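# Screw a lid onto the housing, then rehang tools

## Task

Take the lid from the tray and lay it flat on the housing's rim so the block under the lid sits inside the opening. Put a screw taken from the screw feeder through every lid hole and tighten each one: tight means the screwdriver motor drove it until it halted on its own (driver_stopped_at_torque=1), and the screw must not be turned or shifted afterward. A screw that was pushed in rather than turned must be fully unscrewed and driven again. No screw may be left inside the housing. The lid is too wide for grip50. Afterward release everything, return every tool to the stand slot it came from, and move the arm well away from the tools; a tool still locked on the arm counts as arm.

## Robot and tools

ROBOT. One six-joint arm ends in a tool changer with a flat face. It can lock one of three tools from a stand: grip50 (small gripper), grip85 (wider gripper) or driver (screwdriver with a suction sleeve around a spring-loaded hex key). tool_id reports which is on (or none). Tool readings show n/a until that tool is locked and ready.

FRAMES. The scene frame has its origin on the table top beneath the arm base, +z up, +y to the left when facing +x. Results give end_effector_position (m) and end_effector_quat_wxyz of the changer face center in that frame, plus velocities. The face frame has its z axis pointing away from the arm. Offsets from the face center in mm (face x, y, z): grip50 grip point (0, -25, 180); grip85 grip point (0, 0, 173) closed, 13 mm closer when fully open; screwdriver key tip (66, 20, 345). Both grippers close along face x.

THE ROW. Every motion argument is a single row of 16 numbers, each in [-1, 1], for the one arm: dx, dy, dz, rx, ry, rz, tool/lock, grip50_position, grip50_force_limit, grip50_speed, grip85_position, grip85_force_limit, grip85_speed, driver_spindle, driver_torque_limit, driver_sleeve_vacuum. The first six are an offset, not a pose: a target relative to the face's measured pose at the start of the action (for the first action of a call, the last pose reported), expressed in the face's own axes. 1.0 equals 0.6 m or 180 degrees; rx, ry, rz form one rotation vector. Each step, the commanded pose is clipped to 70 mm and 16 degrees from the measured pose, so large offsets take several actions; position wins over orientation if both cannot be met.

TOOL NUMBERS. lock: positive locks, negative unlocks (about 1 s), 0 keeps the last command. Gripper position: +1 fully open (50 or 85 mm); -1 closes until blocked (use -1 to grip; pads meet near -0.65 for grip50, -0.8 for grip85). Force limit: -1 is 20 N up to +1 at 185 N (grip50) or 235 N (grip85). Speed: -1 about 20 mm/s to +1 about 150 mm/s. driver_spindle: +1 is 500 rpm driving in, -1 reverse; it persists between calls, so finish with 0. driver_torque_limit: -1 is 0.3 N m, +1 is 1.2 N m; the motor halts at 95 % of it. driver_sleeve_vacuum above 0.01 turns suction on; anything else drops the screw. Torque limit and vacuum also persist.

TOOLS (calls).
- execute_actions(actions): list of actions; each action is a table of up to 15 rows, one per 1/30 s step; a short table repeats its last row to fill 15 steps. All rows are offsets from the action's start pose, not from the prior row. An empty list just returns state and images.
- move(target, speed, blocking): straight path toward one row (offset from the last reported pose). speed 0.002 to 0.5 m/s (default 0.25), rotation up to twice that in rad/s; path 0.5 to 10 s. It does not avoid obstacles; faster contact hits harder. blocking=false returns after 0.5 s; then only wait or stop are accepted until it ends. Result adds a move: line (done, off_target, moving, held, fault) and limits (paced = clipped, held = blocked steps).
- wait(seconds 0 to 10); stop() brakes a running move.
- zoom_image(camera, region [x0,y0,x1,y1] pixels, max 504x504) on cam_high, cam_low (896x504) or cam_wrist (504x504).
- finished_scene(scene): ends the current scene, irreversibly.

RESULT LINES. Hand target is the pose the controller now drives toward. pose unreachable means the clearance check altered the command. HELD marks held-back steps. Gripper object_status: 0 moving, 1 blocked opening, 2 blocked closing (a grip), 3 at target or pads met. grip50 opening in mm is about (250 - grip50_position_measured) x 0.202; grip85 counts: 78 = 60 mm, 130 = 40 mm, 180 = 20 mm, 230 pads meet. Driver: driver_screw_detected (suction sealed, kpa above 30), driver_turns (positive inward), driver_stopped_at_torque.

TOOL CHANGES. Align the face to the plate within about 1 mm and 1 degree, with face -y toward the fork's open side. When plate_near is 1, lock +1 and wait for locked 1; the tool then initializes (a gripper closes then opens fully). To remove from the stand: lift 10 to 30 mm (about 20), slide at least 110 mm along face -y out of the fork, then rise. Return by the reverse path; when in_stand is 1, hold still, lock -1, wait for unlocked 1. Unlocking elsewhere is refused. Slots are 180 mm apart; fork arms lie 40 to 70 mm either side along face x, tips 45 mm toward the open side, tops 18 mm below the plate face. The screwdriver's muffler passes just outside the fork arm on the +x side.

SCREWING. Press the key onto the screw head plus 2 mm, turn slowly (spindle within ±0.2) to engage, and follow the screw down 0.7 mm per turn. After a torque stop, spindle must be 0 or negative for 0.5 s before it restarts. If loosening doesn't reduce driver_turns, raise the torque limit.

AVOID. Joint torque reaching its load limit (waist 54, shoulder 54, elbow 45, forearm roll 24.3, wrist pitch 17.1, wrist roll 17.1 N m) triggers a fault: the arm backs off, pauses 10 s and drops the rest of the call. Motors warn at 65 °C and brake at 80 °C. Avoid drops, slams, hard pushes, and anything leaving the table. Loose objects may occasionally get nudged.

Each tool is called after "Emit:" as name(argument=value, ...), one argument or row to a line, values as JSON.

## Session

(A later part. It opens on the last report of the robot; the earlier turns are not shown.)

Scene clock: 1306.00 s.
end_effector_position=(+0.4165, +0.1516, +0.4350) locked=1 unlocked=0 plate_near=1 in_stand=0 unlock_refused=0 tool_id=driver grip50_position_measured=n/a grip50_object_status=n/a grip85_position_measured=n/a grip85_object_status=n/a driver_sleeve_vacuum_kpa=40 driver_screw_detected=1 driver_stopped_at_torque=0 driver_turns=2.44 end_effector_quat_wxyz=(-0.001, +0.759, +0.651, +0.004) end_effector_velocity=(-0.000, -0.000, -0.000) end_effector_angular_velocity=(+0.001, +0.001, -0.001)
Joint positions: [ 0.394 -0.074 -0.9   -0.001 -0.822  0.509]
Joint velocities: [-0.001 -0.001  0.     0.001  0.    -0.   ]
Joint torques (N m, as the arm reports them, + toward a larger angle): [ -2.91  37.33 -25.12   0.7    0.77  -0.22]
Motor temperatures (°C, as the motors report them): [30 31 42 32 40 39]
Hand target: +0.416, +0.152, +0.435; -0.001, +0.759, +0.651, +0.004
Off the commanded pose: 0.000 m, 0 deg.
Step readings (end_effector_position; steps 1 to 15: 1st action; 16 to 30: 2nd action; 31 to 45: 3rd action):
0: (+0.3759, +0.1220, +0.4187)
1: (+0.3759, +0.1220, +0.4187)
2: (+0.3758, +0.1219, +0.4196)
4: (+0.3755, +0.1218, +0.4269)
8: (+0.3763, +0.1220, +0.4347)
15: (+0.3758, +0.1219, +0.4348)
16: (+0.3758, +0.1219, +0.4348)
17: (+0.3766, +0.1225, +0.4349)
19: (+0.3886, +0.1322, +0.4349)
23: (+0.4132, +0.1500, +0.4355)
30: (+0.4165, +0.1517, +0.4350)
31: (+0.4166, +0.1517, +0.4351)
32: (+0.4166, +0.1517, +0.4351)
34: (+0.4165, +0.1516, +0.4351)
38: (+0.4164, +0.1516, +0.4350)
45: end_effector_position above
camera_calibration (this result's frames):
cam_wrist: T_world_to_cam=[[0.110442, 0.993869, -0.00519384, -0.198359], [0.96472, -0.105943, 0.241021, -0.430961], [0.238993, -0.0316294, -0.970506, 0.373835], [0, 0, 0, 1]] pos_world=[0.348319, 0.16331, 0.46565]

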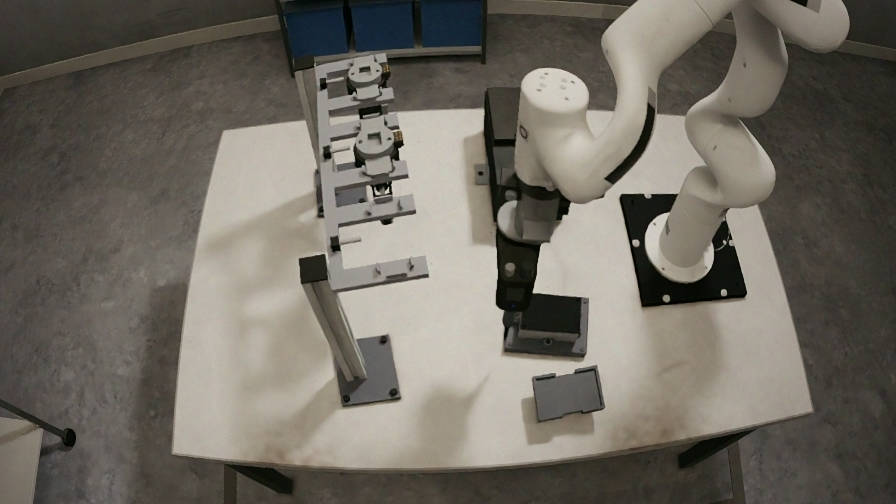

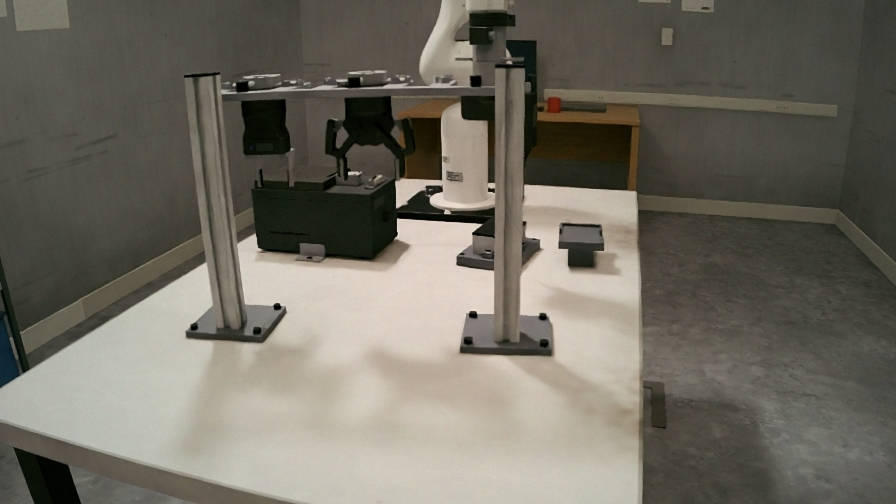

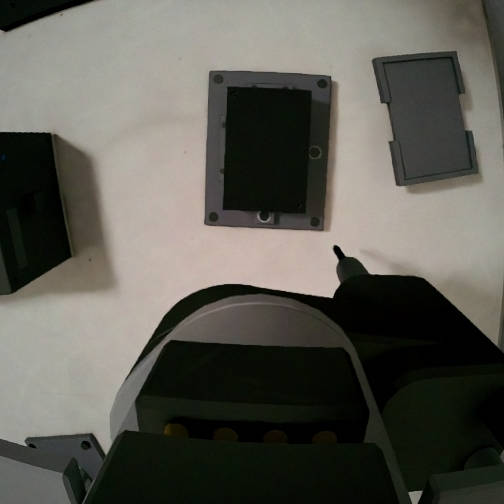

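Emit:
execute_actions(
  actions=[
    [[-0.0609,-0.0614,0.008,0,0,0,0,0,0,0,0,0,0,0,0,1]],
    [[0,0,0.012,0,0,0,0,0,0,0,0,0,0,0,0,1]],
    [[0,0,0,0,0,0,0,0,0,0,0,0,0,0,0,1]],
  ],
)

Emit:
zoom_image(
  camera="cam_wrist",
  region=[320, 230, 350, 260],
)

Scene clock: 1339.00 s.
end_effector_position=(+0.3750, +0.1216, +0.4230) locked=1 unlocked=0 plate_near=1 in_stand=0 unlock_refused=0 tool_id=driver grip50_position_measured=n/a grip50_object_status=n/a grip85_position_measured=n/a grip85_object_status=n/a driver_sleeve_vacuum_kpa=40 driver_screw_detected=1 driver_stopped_at_torque=0 driver_turns=2.44 end_effector_quat_wxyz=(-0.001, +0.759, +0.651, +0.004) end_effector_velocity=(+0.000, -0.000, +0.000) end_effector_angular_velocity=(+0.000, -0.002, +0.000)
Joint positions: [ 0.359  0.038 -0.757 -0.001 -0.79   0.474]
Joint velocities: [-0.     0.    -0.001 -0.     0.    -0.   ]
Joint torques (N m, as the arm reports them, + toward a larger angle): [ -1.15  29.35 -25.5    0.98   0.86  -0.25]
Motor temperatures (°C, as the motors report them): [30 31 43 32 40 39]
Hand target: +0.375, +0.122, +0.423; -0.001, +0.759, +0.651, +0.004
Off the commanded pose: 0.000 m, 0 deg.
Step readings (end_effector_position; steps 1 to 15: 1st action; 16 to 30: 2nd action; 31 to 45: 3rd action):
0: (+0.4165, +0.1517, +0.4350)
1: (+0.4165, +0.1516, +0.4350)
2: (+0.4158, +0.1511, +0.4349)
4: (+0.4046, +0.1425, +0.4331)
8: (+0.3773, +0.1243, +0.4275)
15: (+0.3750, +0.1215, +0.4301)
16: (+0.3749, +0.1215, +0.4300)
17: (+0.3749, +0.1215, +0.4294)
19: (+0.3751, +0.1216, +0.4260)
23: (+0.3749, +0.1215, +0.4230)
30: (+0.3750, +0.1216, +0.4230)
31: (+0.3750, +0.1216, +0.4230)
32: (+0.3750, +0.1215, +0.4229)
34: (+0.3750, +0.1216, +0.4230)
38: (+0.3750, +0.1216, +0.4230)
45: end_effector_position above
camera_calibration (this result's frames):
cam_wrist: T_world_to_cam=[[0.110553, 0.993859, -0.00470192, -0.164185], [0.964378, -0.106127, 0.242305, -0.391633], [0.240318, -0.031322, -0.970189, 0.370405], [0, 0, 0, 1]] pos_world=[0.306819, 0.133215, 0.453486]

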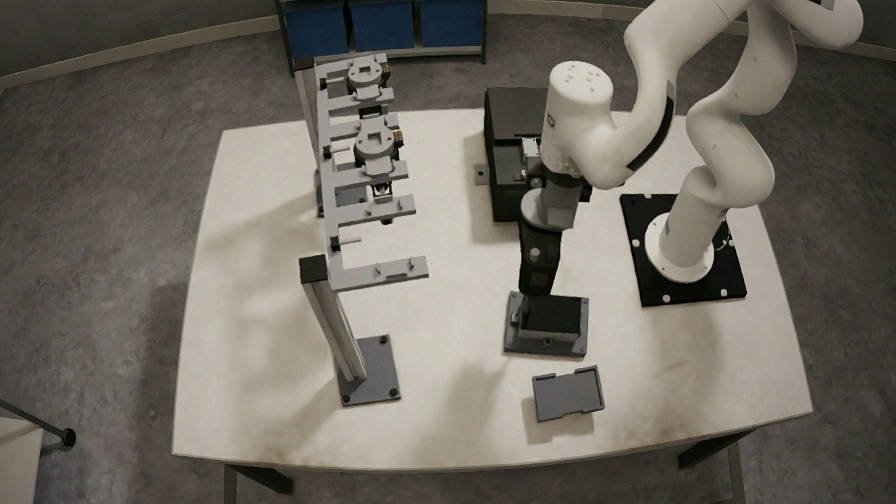

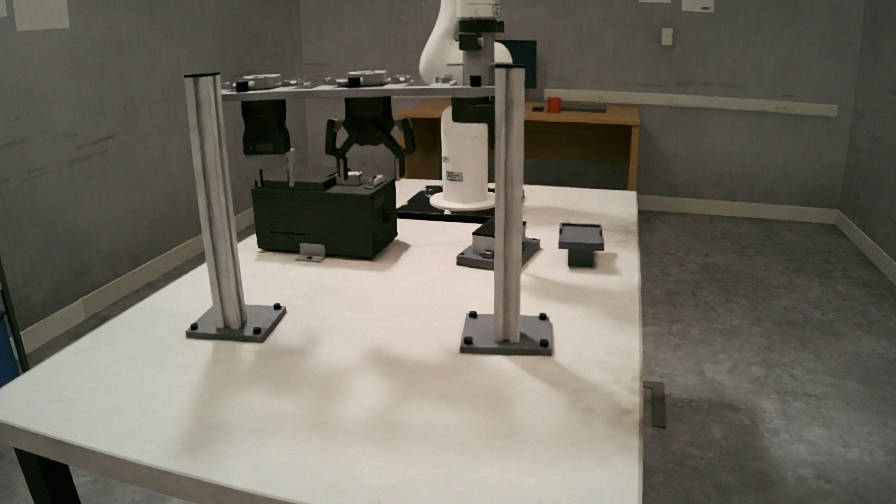

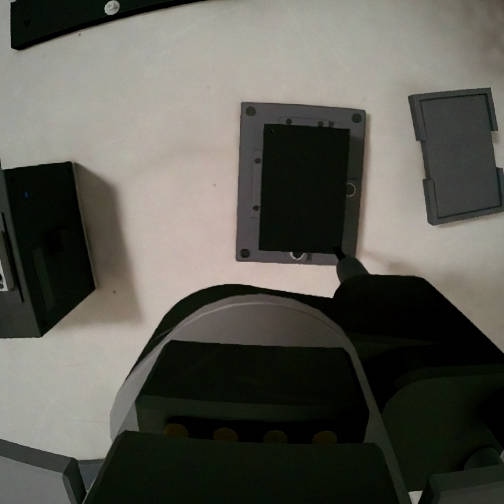

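Region (320, 230, 350, 260) of cam_wrist's 504x504 image, scaled by 16.800, with more detail than that image has.

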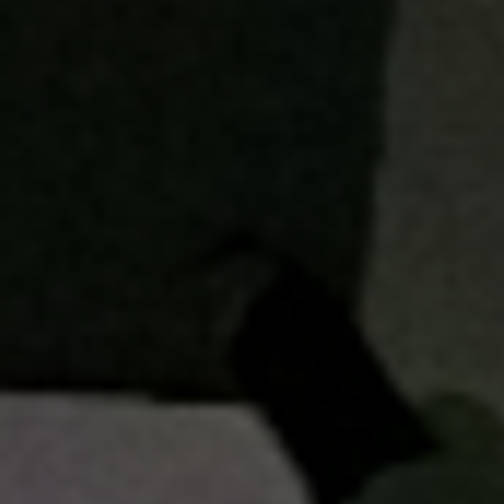

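Emit:
execute_actions(
  actions=[
    [[-0.0005,-0.0008,0.004,0,0,0,0,0,0,0,0,0,0,0,0,1]],
    [[0,0,0.003,0,0,0,0,0,0,0,0,0,0,0,0,1]],
    [[0,0,0.003,0,0,0,0,0,0,0,0,0,0,0,0,1]],
  ],
)

Emit:
zoom_image(
  camera="cam_wrist",
  region=[320, 230, 350, 260],
)

Scene clock: 1352.33 s.
end_effector_position=(+0.3746, +0.1214, +0.4171) locked=1 unlocked=0 plate_near=1 in_stand=0 unlock_refused=0 tool_id=driver grip50_position_measured=n/a grip50_object_status=n/a grip85_position_measured=n/a grip85_object_status=n/a driver_sleeve_vacuum_kpa=39 driver_screw_detected=1 driver_stopped_at_torque=0 driver_turns=2.44 end_effector_quat_wxyz=(-0.001, +0.759, +0.651, +0.005) end_effector_velocity=(+0.000, -0.000, -0.000) end_effector_angular_velocity=(+0.000, -0.000, -0.002)
Joint positions: [ 0.359  0.032 -0.749 -0.001 -0.774  0.474]
Joint velocities: [-0.001 -0.001  0.     0.001  0.001  0.001]
Joint torques (N m, as the arm reports them, + toward a larger angle): [ -2.23  26.29 -23.33   0.94   0.45  -0.32]
Motor temperatures (°C, as the motors report them): [30 31 43 32 40 39]
Hand target: +0.375, +0.121, +0.417; -0.001, +0.759, +0.651, +0.004
Off the commanded pose: 0.000 m, 0 deg.
Step readings (end_effector_position; steps 1 to 15: 1st action; 16 to 30: 2nd action; 31 to 45: 3rd action):
0: (+0.3750, +0.1216, +0.4230)
1: (+0.3750, +0.1216, +0.4229)
2: (+0.3750, +0.1215, +0.4227)
4: (+0.3748, +0.1214, +0.4215)
8: (+0.3745, +0.1213, +0.4206)
15: (+0.3745, +0.1213, +0.4206)
16: (+0.3745, +0.1213, +0.4206)
17: (+0.3746, +0.1214, +0.4204)
19: (+0.3746, +0.1214, +0.4195)
23: (+0.3745, +0.1213, +0.4188)
30: (+0.3746, +0.1214, +0.4188)
31: (+0.3746, +0.1214, +0.4188)
32: (+0.3746, +0.1214, +0.4186)
34: (+0.3747, +0.1214, +0.4179)
38: (+0.3747, +0.1214, +0.4173)
45: end_effector_position above
camera_calibration (this result's frames):
cam_wrist: T_world_to_cam=[[0.110614, 0.993853, -0.00448691, -0.164118], [0.964239, -0.106222, 0.242816, -0.390015], [0.240847, -0.0311853, -0.970062, 0.364535], [0, 0, 0, 1]] pos_world=[0.306425, 0.133049, 0.447587]

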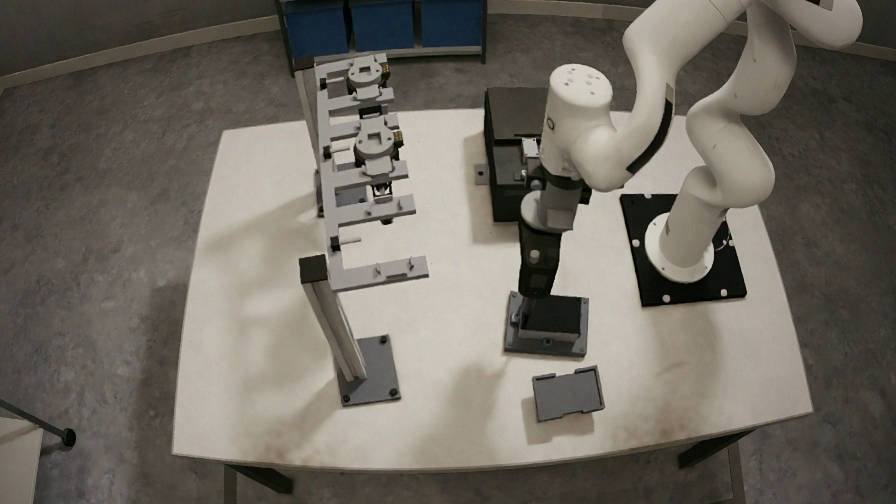

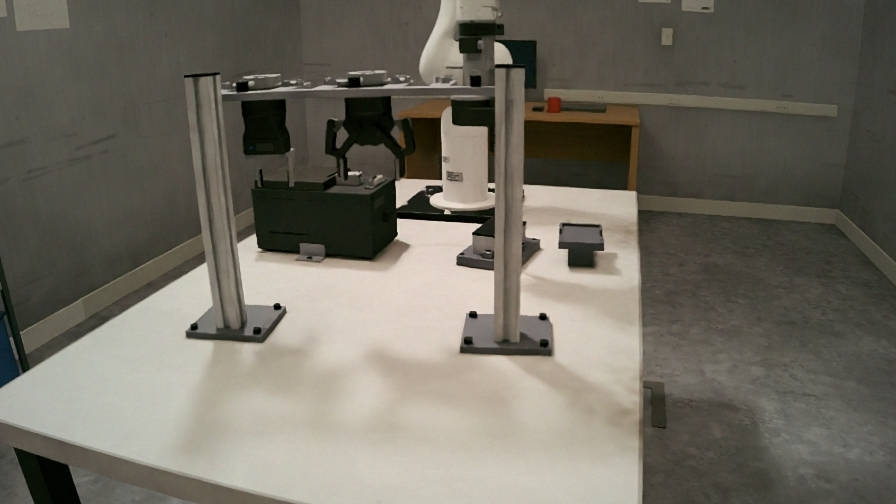

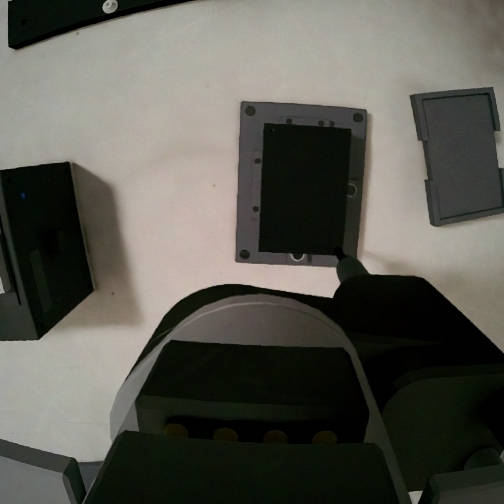

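Region (320, 230, 350, 260) of cam_wrist's 504x504 image, scaled by 16.800, with more detail than that image has.

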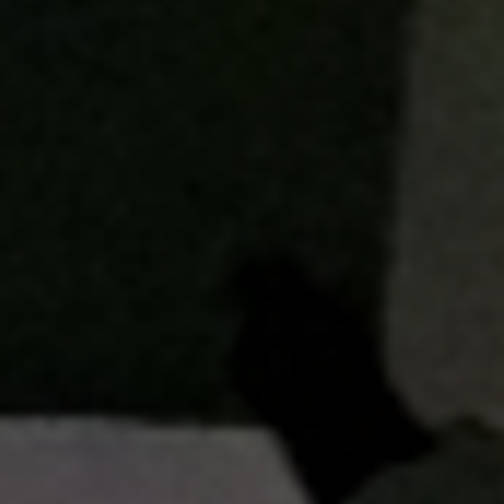

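Emit:
execute_actions(
  actions=[
    [[0,0,0.003,0,0,0,0,0,0,0,0,0,0,0,0,1]],
    [[0,0,0.002,0,0,0,0,0,0,0,0,0,0,0,0,1]],
  ],
)

Emit:
zoom_image(
  camera="cam_wrist",
  region=[320, 230, 350, 260],
)

Scene clock: 1360.13 s.
end_effector_position=(+0.3746, +0.1214, +0.4141) locked=1 unlocked=0 plate_near=1 in_stand=0 unlock_refused=0 tool_id=driver grip50_position_measured=n/a grip50_object_status=n/a grip85_position_measured=n/a grip85_object_status=n/a driver_sleeve_vacuum_kpa=39 driver_screw_detected=1 driver_stopped_at_torque=0 driver_turns=2.44 end_effector_quat_wxyz=(-0.001, +0.759, +0.651, +0.005) end_effector_velocity=(-0.000, +0.000, -0.000) end_effector_angular_velocity=(-0.000, +0.000, +0.000)
Joint positions: [ 0.359  0.028 -0.745 -0.001 -0.767  0.474]
Joint velocities: [ 0.001 -0.     0.001 -0.     0.     0.   ]
Joint torques (N m, as the arm reports them, + toward a larger angle): [ -0.36  26.45 -22.76   0.88   0.38  -0.33]
Motor temperatures (°C, as the motors report them): [30 31 43 32 40 39]
Hand target: +0.375, +0.121, +0.414; -0.001, +0.759, +0.651, +0.005
Off the commanded pose: 0.000 m, 0 deg.
Step readings (end_effector_position; steps 1 to 15: 1st action; 16 to 30: 2nd action):
0: (+0.3746, +0.1214, +0.4170)
1: (+0.3746, +0.1214, +0.4170)
2: (+0.3746, +0.1214, +0.4168)
4: (+0.3746, +0.1214, +0.4160)
8: (+0.3746, +0.1214, +0.4154)
15: (+0.3746, +0.1214, +0.4153)
16: (+0.3746, +0.1214, +0.4153)
17: (+0.3746, +0.1214, +0.4152)
19: (+0.3746, +0.1214, +0.4146)
23: (+0.3746, +0.1214, +0.4142)
30: end_effector_position above
camera_calibration (this result's frames):
cam_wrist: T_world_to_cam=[[0.110602, 0.993854, -0.00455285, -0.164106], [0.964273, -0.106198, 0.242692, -0.389249], [0.240717, -0.0312323, -0.970093, 0.36172], [0, 0, 0, 1]] pos_world=[0.306421, 0.133058, 0.444622]

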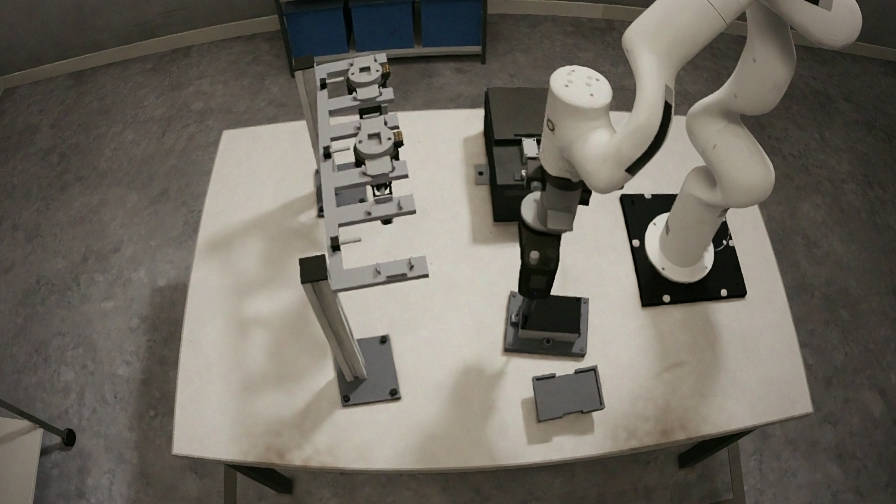

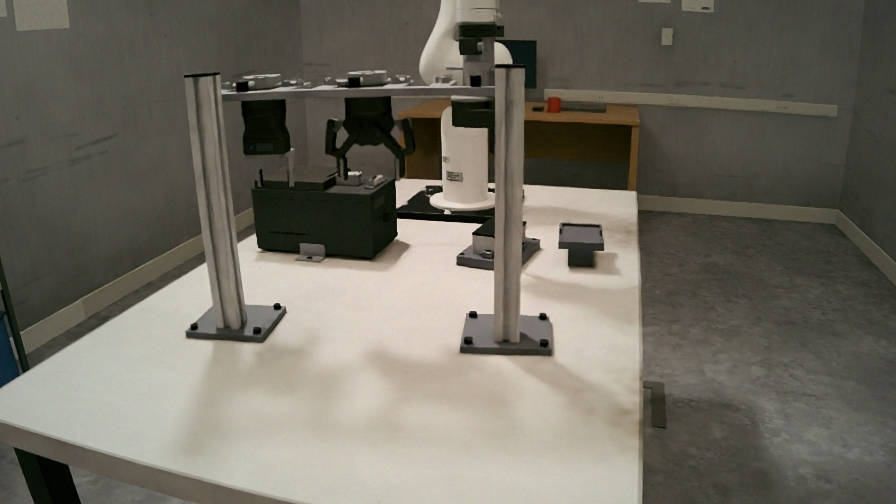

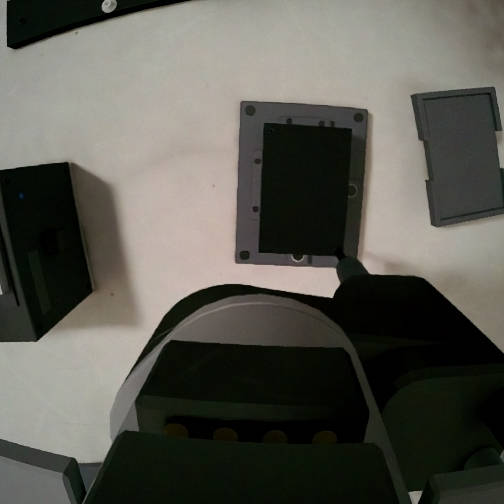

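Region (320, 230, 350, 260) of cam_wrist's 504x504 image, scaled by 16.800, with more detail than that image has.

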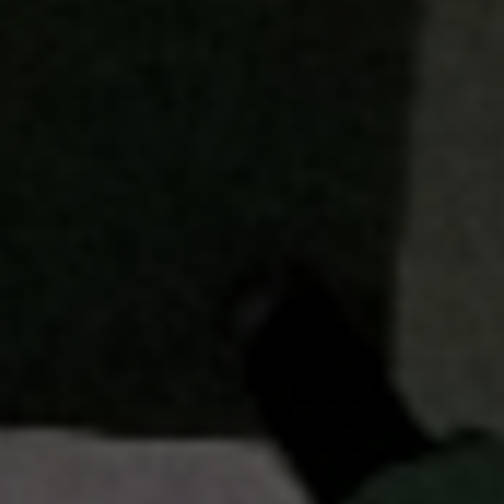

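Emit:
execute_actions(
  actions=[
    [[0,0,0.001,0,0,0,0,0,0,0,0,0,0,0.15,0,1]],
    [[0,0,0.001,0,0,0,0,0,0,0,0,0,0,0.2,0,1]],
    [[0,0,0.001,0,0,0,0,0,0,0,0,0,0,0.2,0,1]],
    [[0,0,0.001,0,0,0,0,0,0,0,0,0,0,0.2,0,1]],
    [[0,0,0.001,0,0,0,0,0,0,0,0,0,0,0.2,0,1]],
    [[0,0,0,0,0,0,0,0,0,0,0,0,0,0,0,1]],
  ],
)

Scene clock: 1370.60 s.
end_effector_position=(+0.3747, +0.1214, +0.4111) locked=1 unlocked=0 plate_near=1 in_stand=0 unlock_refused=0 tool_id=driver grip50_position_measured=n/a grip50_object_status=n/a grip85_position_measured=n/a grip85_object_status=n/a driver_sleeve_vacuum_kpa=40 driver_screw_detected=1 driver_stopped_at_torque=0 driver_turns=6.37 end_effector_quat_wxyz=(-0.001, +0.759, +0.651, +0.005) end_effector_velocity=(-0.000, +0.000, -0.000) end_effector_angular_velocity=(-0.000, +0.001, +0.000)
Joint positions: [ 0.359  0.024 -0.741 -0.002 -0.76   0.474]
Joint velocities: [-0.    -0.001  0.     0.     0.    -0.   ]
Joint torques (N m, as the arm reports them, + toward a larger angle): [ -0.47  26.91 -22.64   0.72   0.41  -0.34]
Motor temperatures (°C, as the motors report them): [30 31 43 32 40 39]
Hand target: +0.375, +0.121, +0.411; -0.001, +0.759, +0.651, +0.005
Off the commanded pose: 0.000 m, 0 deg.
Step readings (end_effector_position; steps 1 to 15: 1st action; 16 to 30: 2nd action; 31 to 45: 3rd action; 46 to 60: 4th action; 61 to 75: 5th action; 76 to 90: 6th action):
0: (+0.3746, +0.1214, +0.4141)
1: (+0.3746, +0.1214, +0.4141)
2: (+0.3746, +0.1214, +0.4140)
4: (+0.3746, +0.1214, +0.4137)
8: (+0.3747, +0.1214, +0.4136)
15: (+0.3746, +0.1214, +0.4135)
16: (+0.3746, +0.1214, +0.4135)
17: (+0.3746, +0.1214, +0.4134)
19: (+0.3746, +0.1214, +0.4131)
23: (+0.3746, +0.1214, +0.4129)
30: (+0.3746, +0.1214, +0.4129)
31: (+0.3746, +0.1214, +0.4129)
32: (+0.3747, +0.1214, +0.4129)
34: (+0.3746, +0.1214, +0.4126)
38: (+0.3747, +0.1214, +0.4124)
45: (+0.3747, +0.1214, +0.4123)
46: (+0.3747, +0.1214, +0.4123)
47: (+0.3747, +0.1214, +0.4123)
49: (+0.3747, +0.1214, +0.4120)
53: (+0.3747, +0.1214, +0.4118)
60: (+0.3747, +0.1214, +0.4117)
61: (+0.3747, +0.1214, +0.4117)
62: (+0.3747, +0.1214, +0.4117)
64: (+0.3747, +0.1214, +0.4114)
68: (+0.3747, +0.1214, +0.4111)
75: (+0.3747, +0.1214, +0.4111)
76: (+0.3747, +0.1214, +0.4111)
77: (+0.3747, +0.1214, +0.4111)
79: (+0.3747, +0.1214, +0.4111)
83: (+0.3747, +0.1214, +0.4111)
90: end_effector_position above
camera_calibration (this result's frames):
cam_wrist: T_world_to_cam=[[0.110634, 0.993851, -0.00460525, -0.164107], [0.964271, -0.106217, 0.242692, -0.388536], [0.24071, -0.0312907, -0.970092, 0.358817], [0, 0, 0, 1]] pos_world=[0.306439, 0.133057, 0.441625]

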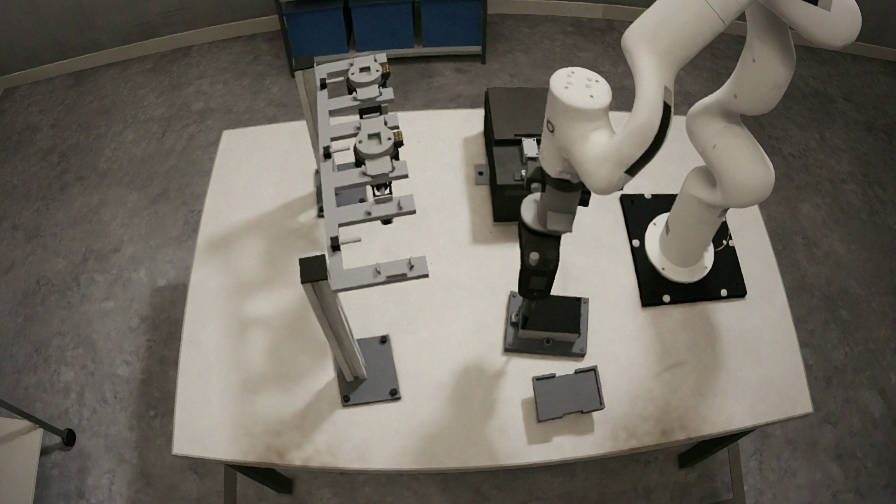

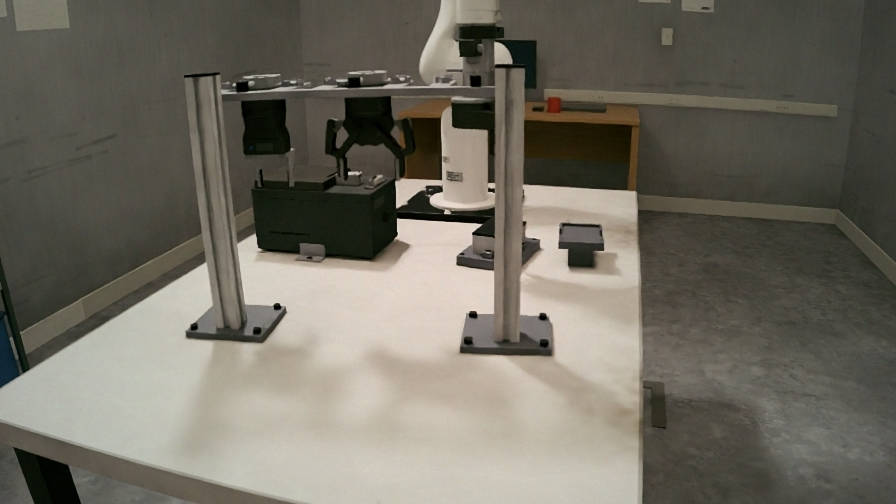

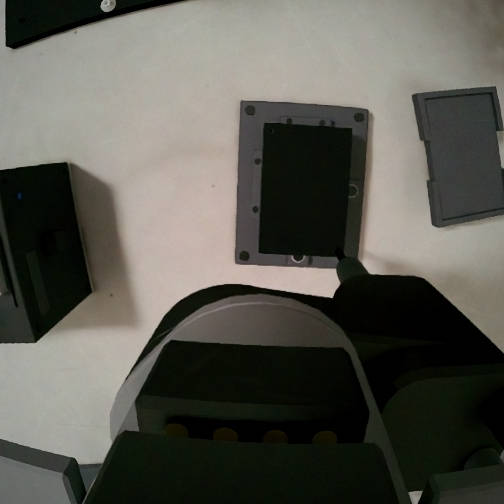

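Emit:
execute_actions(
  actions=[
    [[0,0,0.001,0,0,0,0,0,0,0,0,0,0,0.2,0,1]],
    [[0,0,0.001,0,0,0,0,0,0,0,0,0,0,0.2,0,1]],
    [[0,0,0.001,0,0,0,0,0,0,0,0,0,0,0.2,0,1]],
    [[0,0,0.001,0,0,0,0,0,0,0,0,0,0,0.2,0,1]],
    [[0,0,0,0,0,0,0,0,0,0,0,0,0,0,0,1]],
  ],
)

Scene clock: 1382.57 s.
end_effector_position=(+0.3747, +0.1214, +0.4087) locked=1 unlocked=0 plate_near=1 in_stand=0 unlock_refused=0 tool_id=driver grip50_position_measured=n/a grip50_object_status=n/a grip85_position_measured=n/a grip85_object_status=n/a driver_sleeve_vacuum_kpa=40 driver_screw_detected=1 driver_stopped_at_torque=1 driver_turns=9.16 end_effector_quat_wxyz=(-0.001, +0.759, +0.651, +0.005) end_effector_velocity=(+0.000, -0.000, -0.000) end_effector_angular_velocity=(+0.000, -0.001, -0.001)
Joint positions: [ 0.359  0.021 -0.738 -0.002 -0.754  0.474]
Joint velocities: [-0.    -0.001  0.     0.     0.002 -0.   ]
Joint torques (N m, as the arm reports them, + toward a larger angle): [ -1.2   27.37 -22.56   1.09   0.33  -0.32]
Motor temperatures (°C, as the motors report them): [30 31 43 32 40 39]
Hand target: +0.375, +0.121, +0.409; -0.001, +0.759, +0.651, +0.005
Off the commanded pose: 0.000 m, 0 deg.
Step readings (end_effector_position; steps 1 to 15: 1st action; 16 to 30: 2nd action; 31 to 45: 3rd action; 46 to 60: 4th action; 61 to 75: 5th action):
0: (+0.3747, +0.1214, +0.4111)
1: (+0.3747, +0.1214, +0.4111)
2: (+0.3747, +0.1214, +0.4111)
4: (+0.3747, +0.1214, +0.4108)
8: (+0.3747, +0.1214, +0.4106)
15: (+0.3747, +0.1214, +0.4105)
16: (+0.3747, +0.1214, +0.4105)
17: (+0.3747, +0.1214, +0.4105)
19: (+0.3747, +0.1214, +0.4102)
23: (+0.3747, +0.1214, +0.4099)
30: (+0.3747, +0.1214, +0.4099)
31: (+0.3747, +0.1214, +0.4099)
32: (+0.3747, +0.1214, +0.4099)
34: (+0.3747, +0.1214, +0.4096)
38: (+0.3747, +0.1214, +0.4093)
45: (+0.3747, +0.1214, +0.4093)
46: (+0.3747, +0.1214, +0.4093)
47: (+0.3747, +0.1214, +0.4093)
49: (+0.3747, +0.1214, +0.4090)
53: (+0.3747, +0.1214, +0.4088)
60: (+0.3747, +0.1214, +0.4087)
61: (+0.3747, +0.1214, +0.4087)
62: (+0.3747, +0.1214, +0.4087)
64: (+0.3747, +0.1214, +0.4087)
68: (+0.3747, +0.1214, +0.4087)
75: end_effector_position above
camera_calibration (this result's frames):
cam_wrist: T_world_to_cam=[[0.110955, 0.993815, -0.00457235, -0.164259], [0.964238, -0.106537, 0.242683, -0.387913], [0.240695, -0.0313358, -0.970095, 0.356504], [0, 0, 0, 1]] pos_world=[0.306457, 0.133087, 0.439232]

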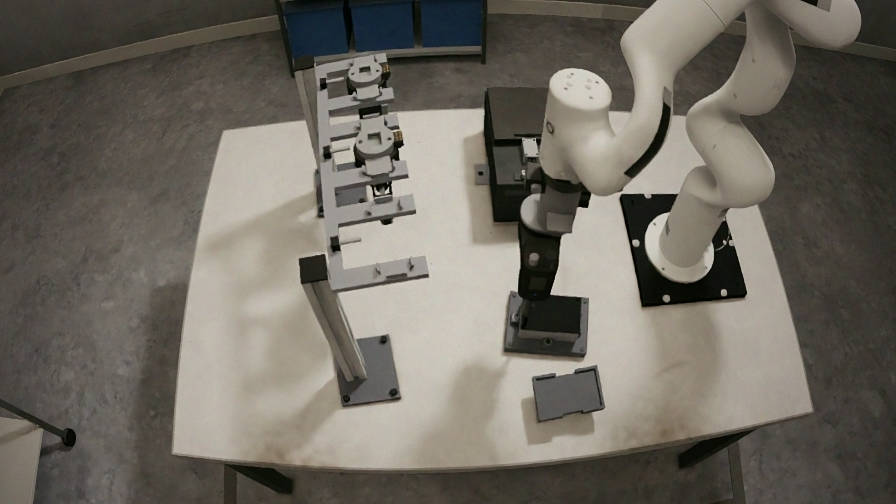

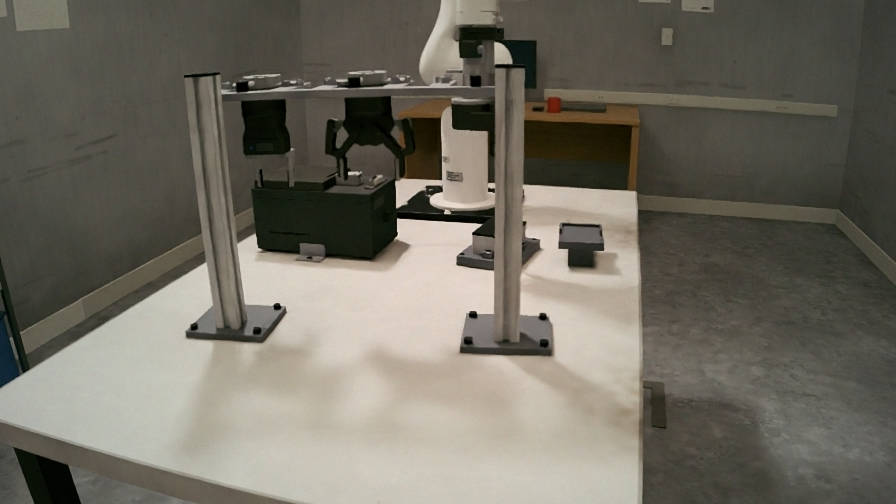

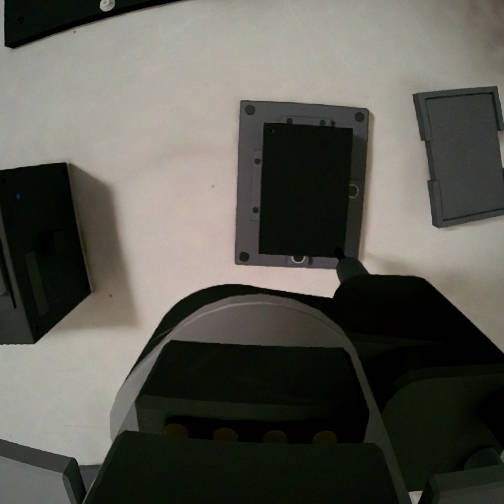

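Emit:
execute_actions(
  actions=[
    [[0,0,0,0,0,0,0,0,0,0,0,0,0,0,0,-1]],
    [[0,0,-0.01,0,0,0,0,0,0,0,0,0,0,0,0,-1]],
    [[0,0,-0.06,0,0,0,0,0,0,0,0,0,0,0,0,-1]],
  ],
)

Emit:
zoom_image(
  camera="cam_wrist",
  region=[300, 210, 360, 270],
)

Scene clock: 1392.63 s.
end_effector_position=(+0.3742, +0.1211, +0.4501) locked=1 unlocked=0 plate_near=1 in_stand=0 unlock_refused=0 tool_id=driver grip50_position_measured=n/a grip50_object_status=n/a grip85_position_measured=n/a grip85_object_status=n/a driver_sleeve_vacuum_kpa=0 driver_screw_detected=0 driver_stopped_at_torque=1 driver_turns=9.16 end_effector_quat_wxyz=(-0.001, +0.759, +0.651, +0.004) end_effector_velocity=(+0.002, +0.001, +0.002) end_effector_angular_velocity=(+0.003, -0.008, +0.000)
Joint positions: [ 0.359  0.07  -0.792 -0.001 -0.858  0.474]
Joint velocities: [ 0.001  0.001 -0.005  0.     0.002  0.   ]
Joint torques (N m, as the arm reports them, + toward a larger angle): [ -1.63  28.1  -25.65   0.88   0.82  -0.25]
Motor temperatures (°C, as the motors report them): [30 31 43 32 40 39]
Hand target: +0.374, +0.121, +0.451; -0.001, +0.759, +0.651, +0.005
Off the commanded pose: 0.000 m, 0 deg.
Step readings (end_effector_position; steps 1 to 15: 1st action; 16 to 30: 2nd action; 31 to 45: 3rd action):
0: (+0.3747, +0.1214, +0.4087)
1: (+0.3747, +0.1214, +0.4087)
2: (+0.3747, +0.1214, +0.4087)
4: (+0.3747, +0.1214, +0.4087)
8: (+0.3747, +0.1214, +0.4087)
15: (+0.3747, +0.1214, +0.4087)
16: (+0.3747, +0.1214, +0.4087)
17: (+0.3746, +0.1214, +0.4093)
19: (+0.3747, +0.1214, +0.4123)
23: (+0.3746, +0.1213, +0.4143)
30: (+0.3746, +0.1214, +0.4146)
31: (+0.3746, +0.1214, +0.4146)
32: (+0.3746, +0.1213, +0.4156)
34: (+0.3734, +0.1210, +0.4285)
38: (+0.3752, +0.1215, +0.4498)
45: end_effector_position above
camera_calibration (this result's frames):
cam_wrist: T_world_to_cam=[[0.110775, 0.993833, -0.00500924, -0.163481], [0.964561, -0.106295, 0.241501, -0.397141], [0.239479, -0.031584, -0.970388, 0.397402], [0, 0, 0, 1]] pos_world=[0.306008, 0.13281, 0.480725]

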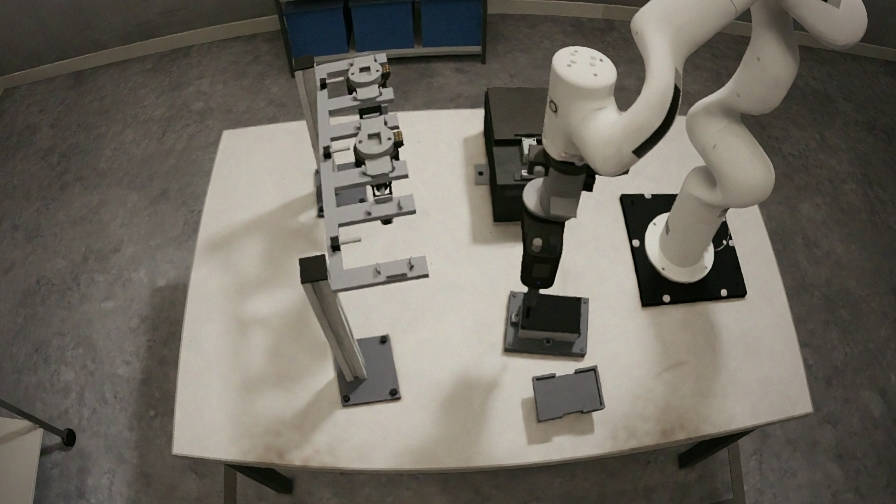

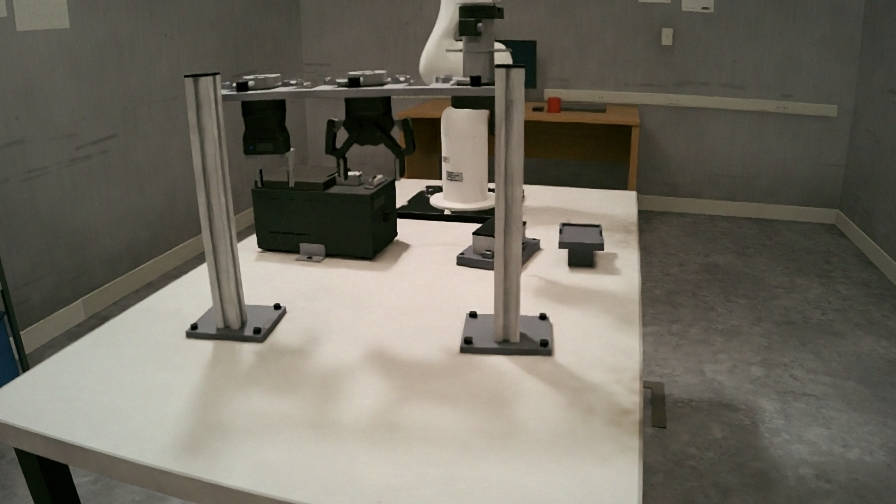

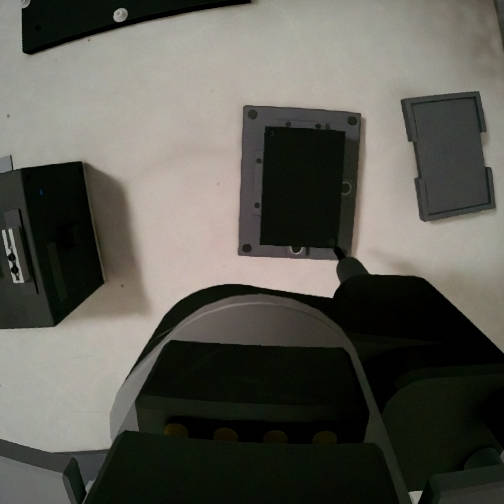

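Region (300, 210, 360, 270) of cam_wrist's 504x504 image, scaled by 8.400, with more detail than that image has.

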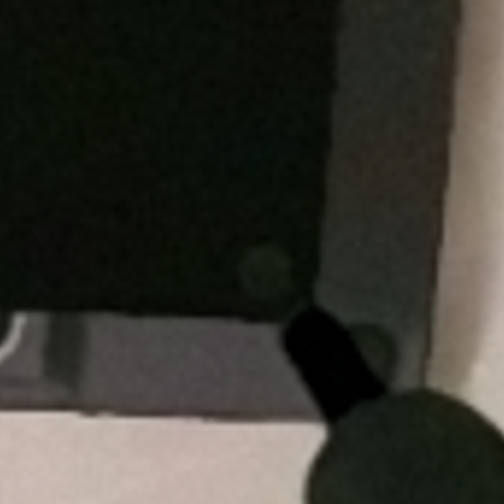

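Emit:
move(
  target=[-0.08,0,-0.178,0,0,0,0,0,0,0,0,0,0,0,0,-1],
  speed=0.25,
)

Emit:
move(
  target=[-0.41,0.0045,0,0,0,0,0,0,0,0,0,0,0,0,0,-1],
  speed=0.25,
)

Scene clock: 1402.90 s.
end_effector_position=(+0.3662, +0.0733, +0.5562) locked=1 unlocked=0 plate_near=1 in_stand=0 unlock_refused=0 tool_id=driver grip50_position_measured=n/a grip50_object_status=n/a grip85_position_measured=n/a grip85_object_status=n/a driver_sleeve_vacuum_kpa=0 driver_screw_detected=0 driver_stopped_at_torque=1 driver_turns=9.16 end_effector_quat_wxyz=(-0.001, +0.759, +0.651, +0.004) end_effector_velocity=(+0.000, -0.000, +0.003) end_effector_angular_velocity=(+0.001, -0.004, +0.001)
Joint positions: [ 0.246  0.193 -0.926 -0.    -1.116  0.36 ]
Joint velocities: [-0.001  0.002 -0.005 -0.    -0.003 -0.002]
Joint torques (N m, as the arm reports them, + toward a larger angle): [ -2.32  23.44 -26.82   1.02   0.78  -0.23]
Motor temperatures (°C, as the motors report them): [30 31 43 32 40 39]
Hand target: +0.366, +0.073, +0.557; -0.001, +0.759, +0.651, +0.004
Off the commanded pose: 0.001 m, 0 deg.
move: done
camera_calibration (this result's frames):
cam_wrist: T_world_to_cam=[[0.110302, 0.993885, -0.0051209, -0.11432], [0.964772, -0.10583, 0.240864, -0.419933], [0.238849, -0.0315082, -0.970545, 0.501006], [0, 0, 0, 1]] pos_world=[0.298085, 0.0849658, 0.58681]

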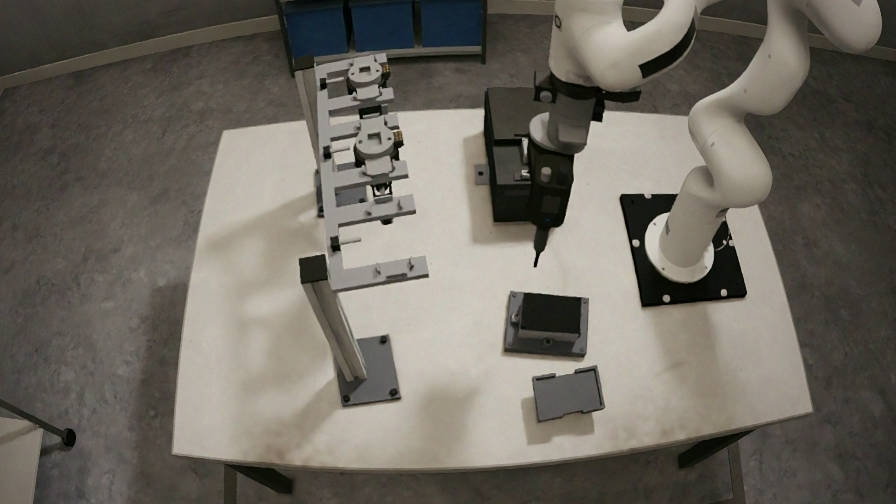

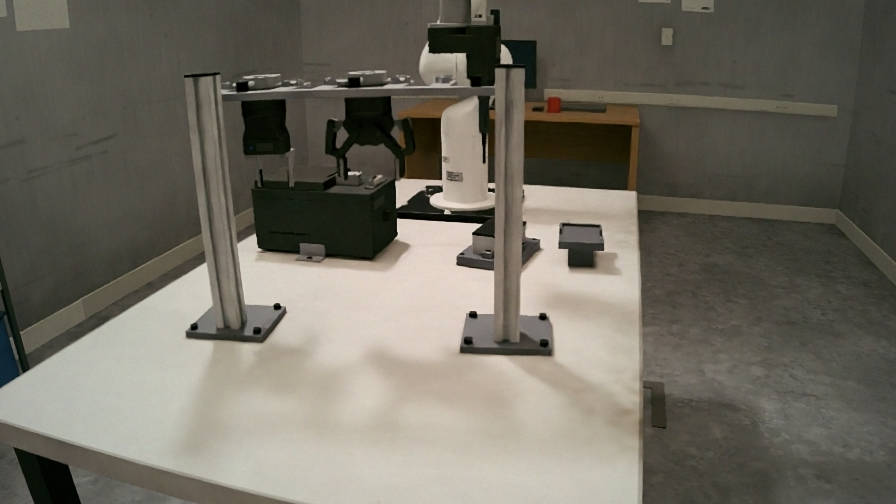

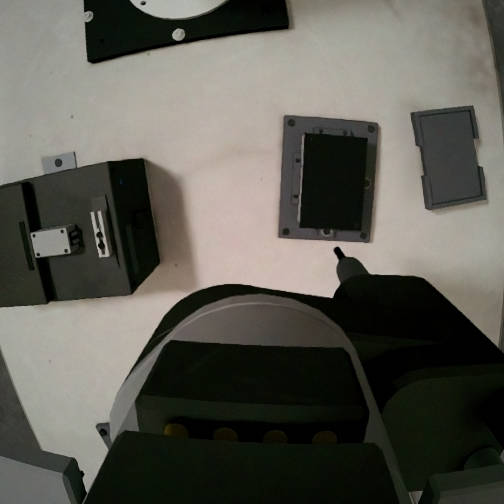

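Scene clock: 1404.40 s.
end_effector_position=(+0.3310, -0.1699, +0.5549) locked=1 unlocked=0 plate_near=1 in_stand=0 unlock_refused=0 tool_id=driver grip50_position_measured=n/a grip50_object_status=n/a grip85_position_measured=n/a grip85_object_status=n/a driver_sleeve_vacuum_kpa=0 driver_screw_detected=0 driver_stopped_at_torque=1 driver_turns=9.16 end_effector_quat_wxyz=(-0.000, +0.759, +0.651, +0.004) end_effector_velocity=(+0.000, -0.002, +0.000) end_effector_angular_velocity=(-0.001, -0.002, -0.000)
Joint positions: [-0.427  0.203 -0.919  0.002 -1.117 -0.314]
Joint velocities: [-0.003 -0.002 -0.002  0.     0.002 -0.003]
Joint torques (N m, as the arm reports them, + toward a larger angle): [ -1.12  21.68 -26.37   1.03   0.17  -0.24]
Motor temperatures (°C, as the motors report them): [30 31 43 32 40 39]
Hand target: +0.331, -0.170, +0.555; -0.000, +0.759, +0.651, +0.004
Off the commanded pose: 0.001 m, 0 deg.
move: done
camera_calibration (this result's frames):
cam_wrist: T_world_to_cam=[[0.109992, 0.993915, -0.00593067, 0.131875], [0.964628, -0.105309, 0.241665, -0.411712], [0.23957, -0.0323022, -0.970342, 0.500062], [0, 0, 0, 1]] pos_world=[0.262844, -0.158276, 0.58551]

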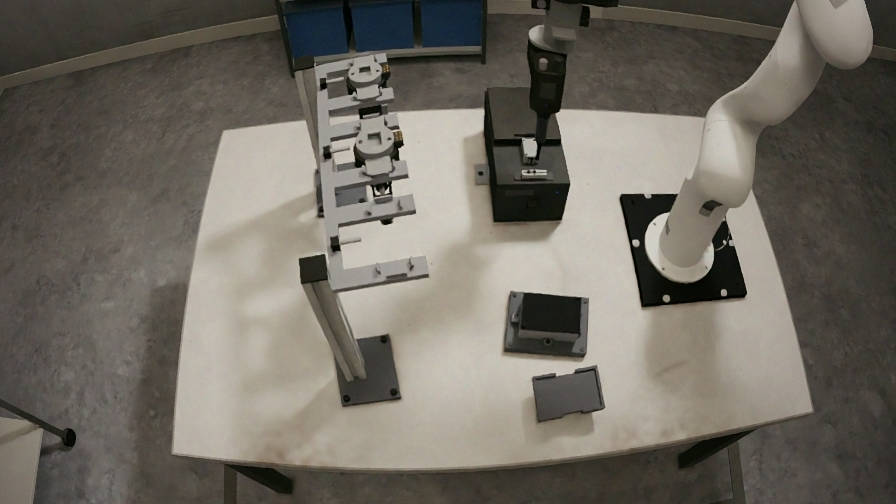

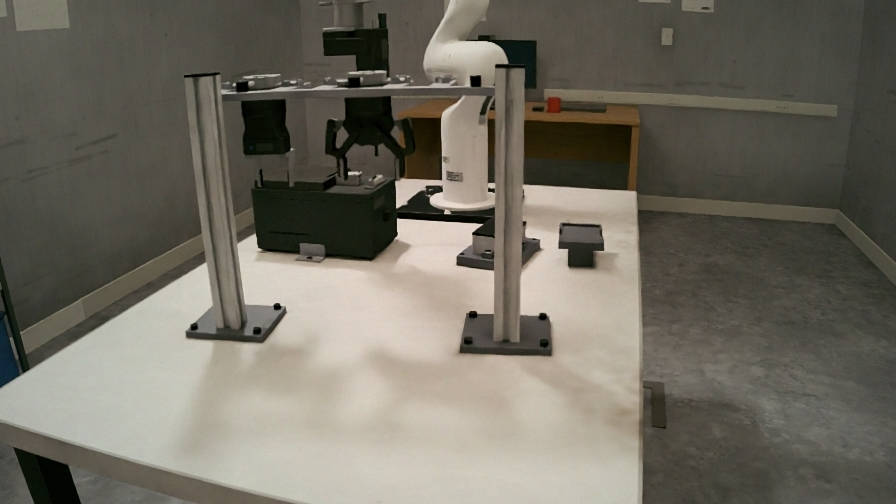

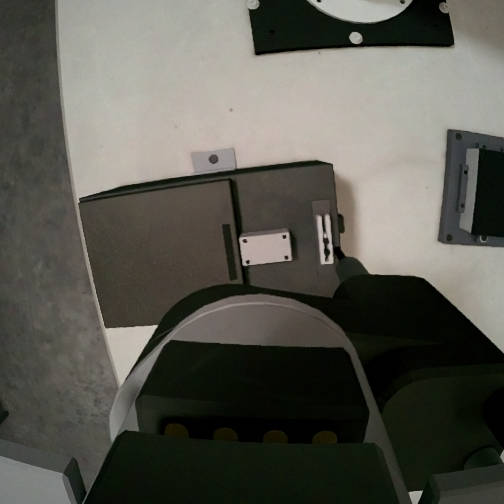

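Emit:
zoom_image(
  camera="cam_wrist",
  region=[295, 190, 365, 280],
)

Region (295, 190, 365, 280) of cam_wrist's 504x504 image, scaled by 5.600, with more detail than that image has.

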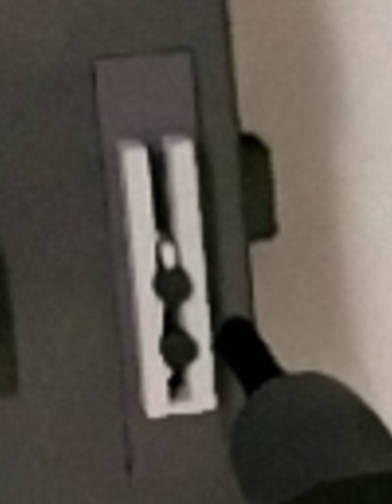

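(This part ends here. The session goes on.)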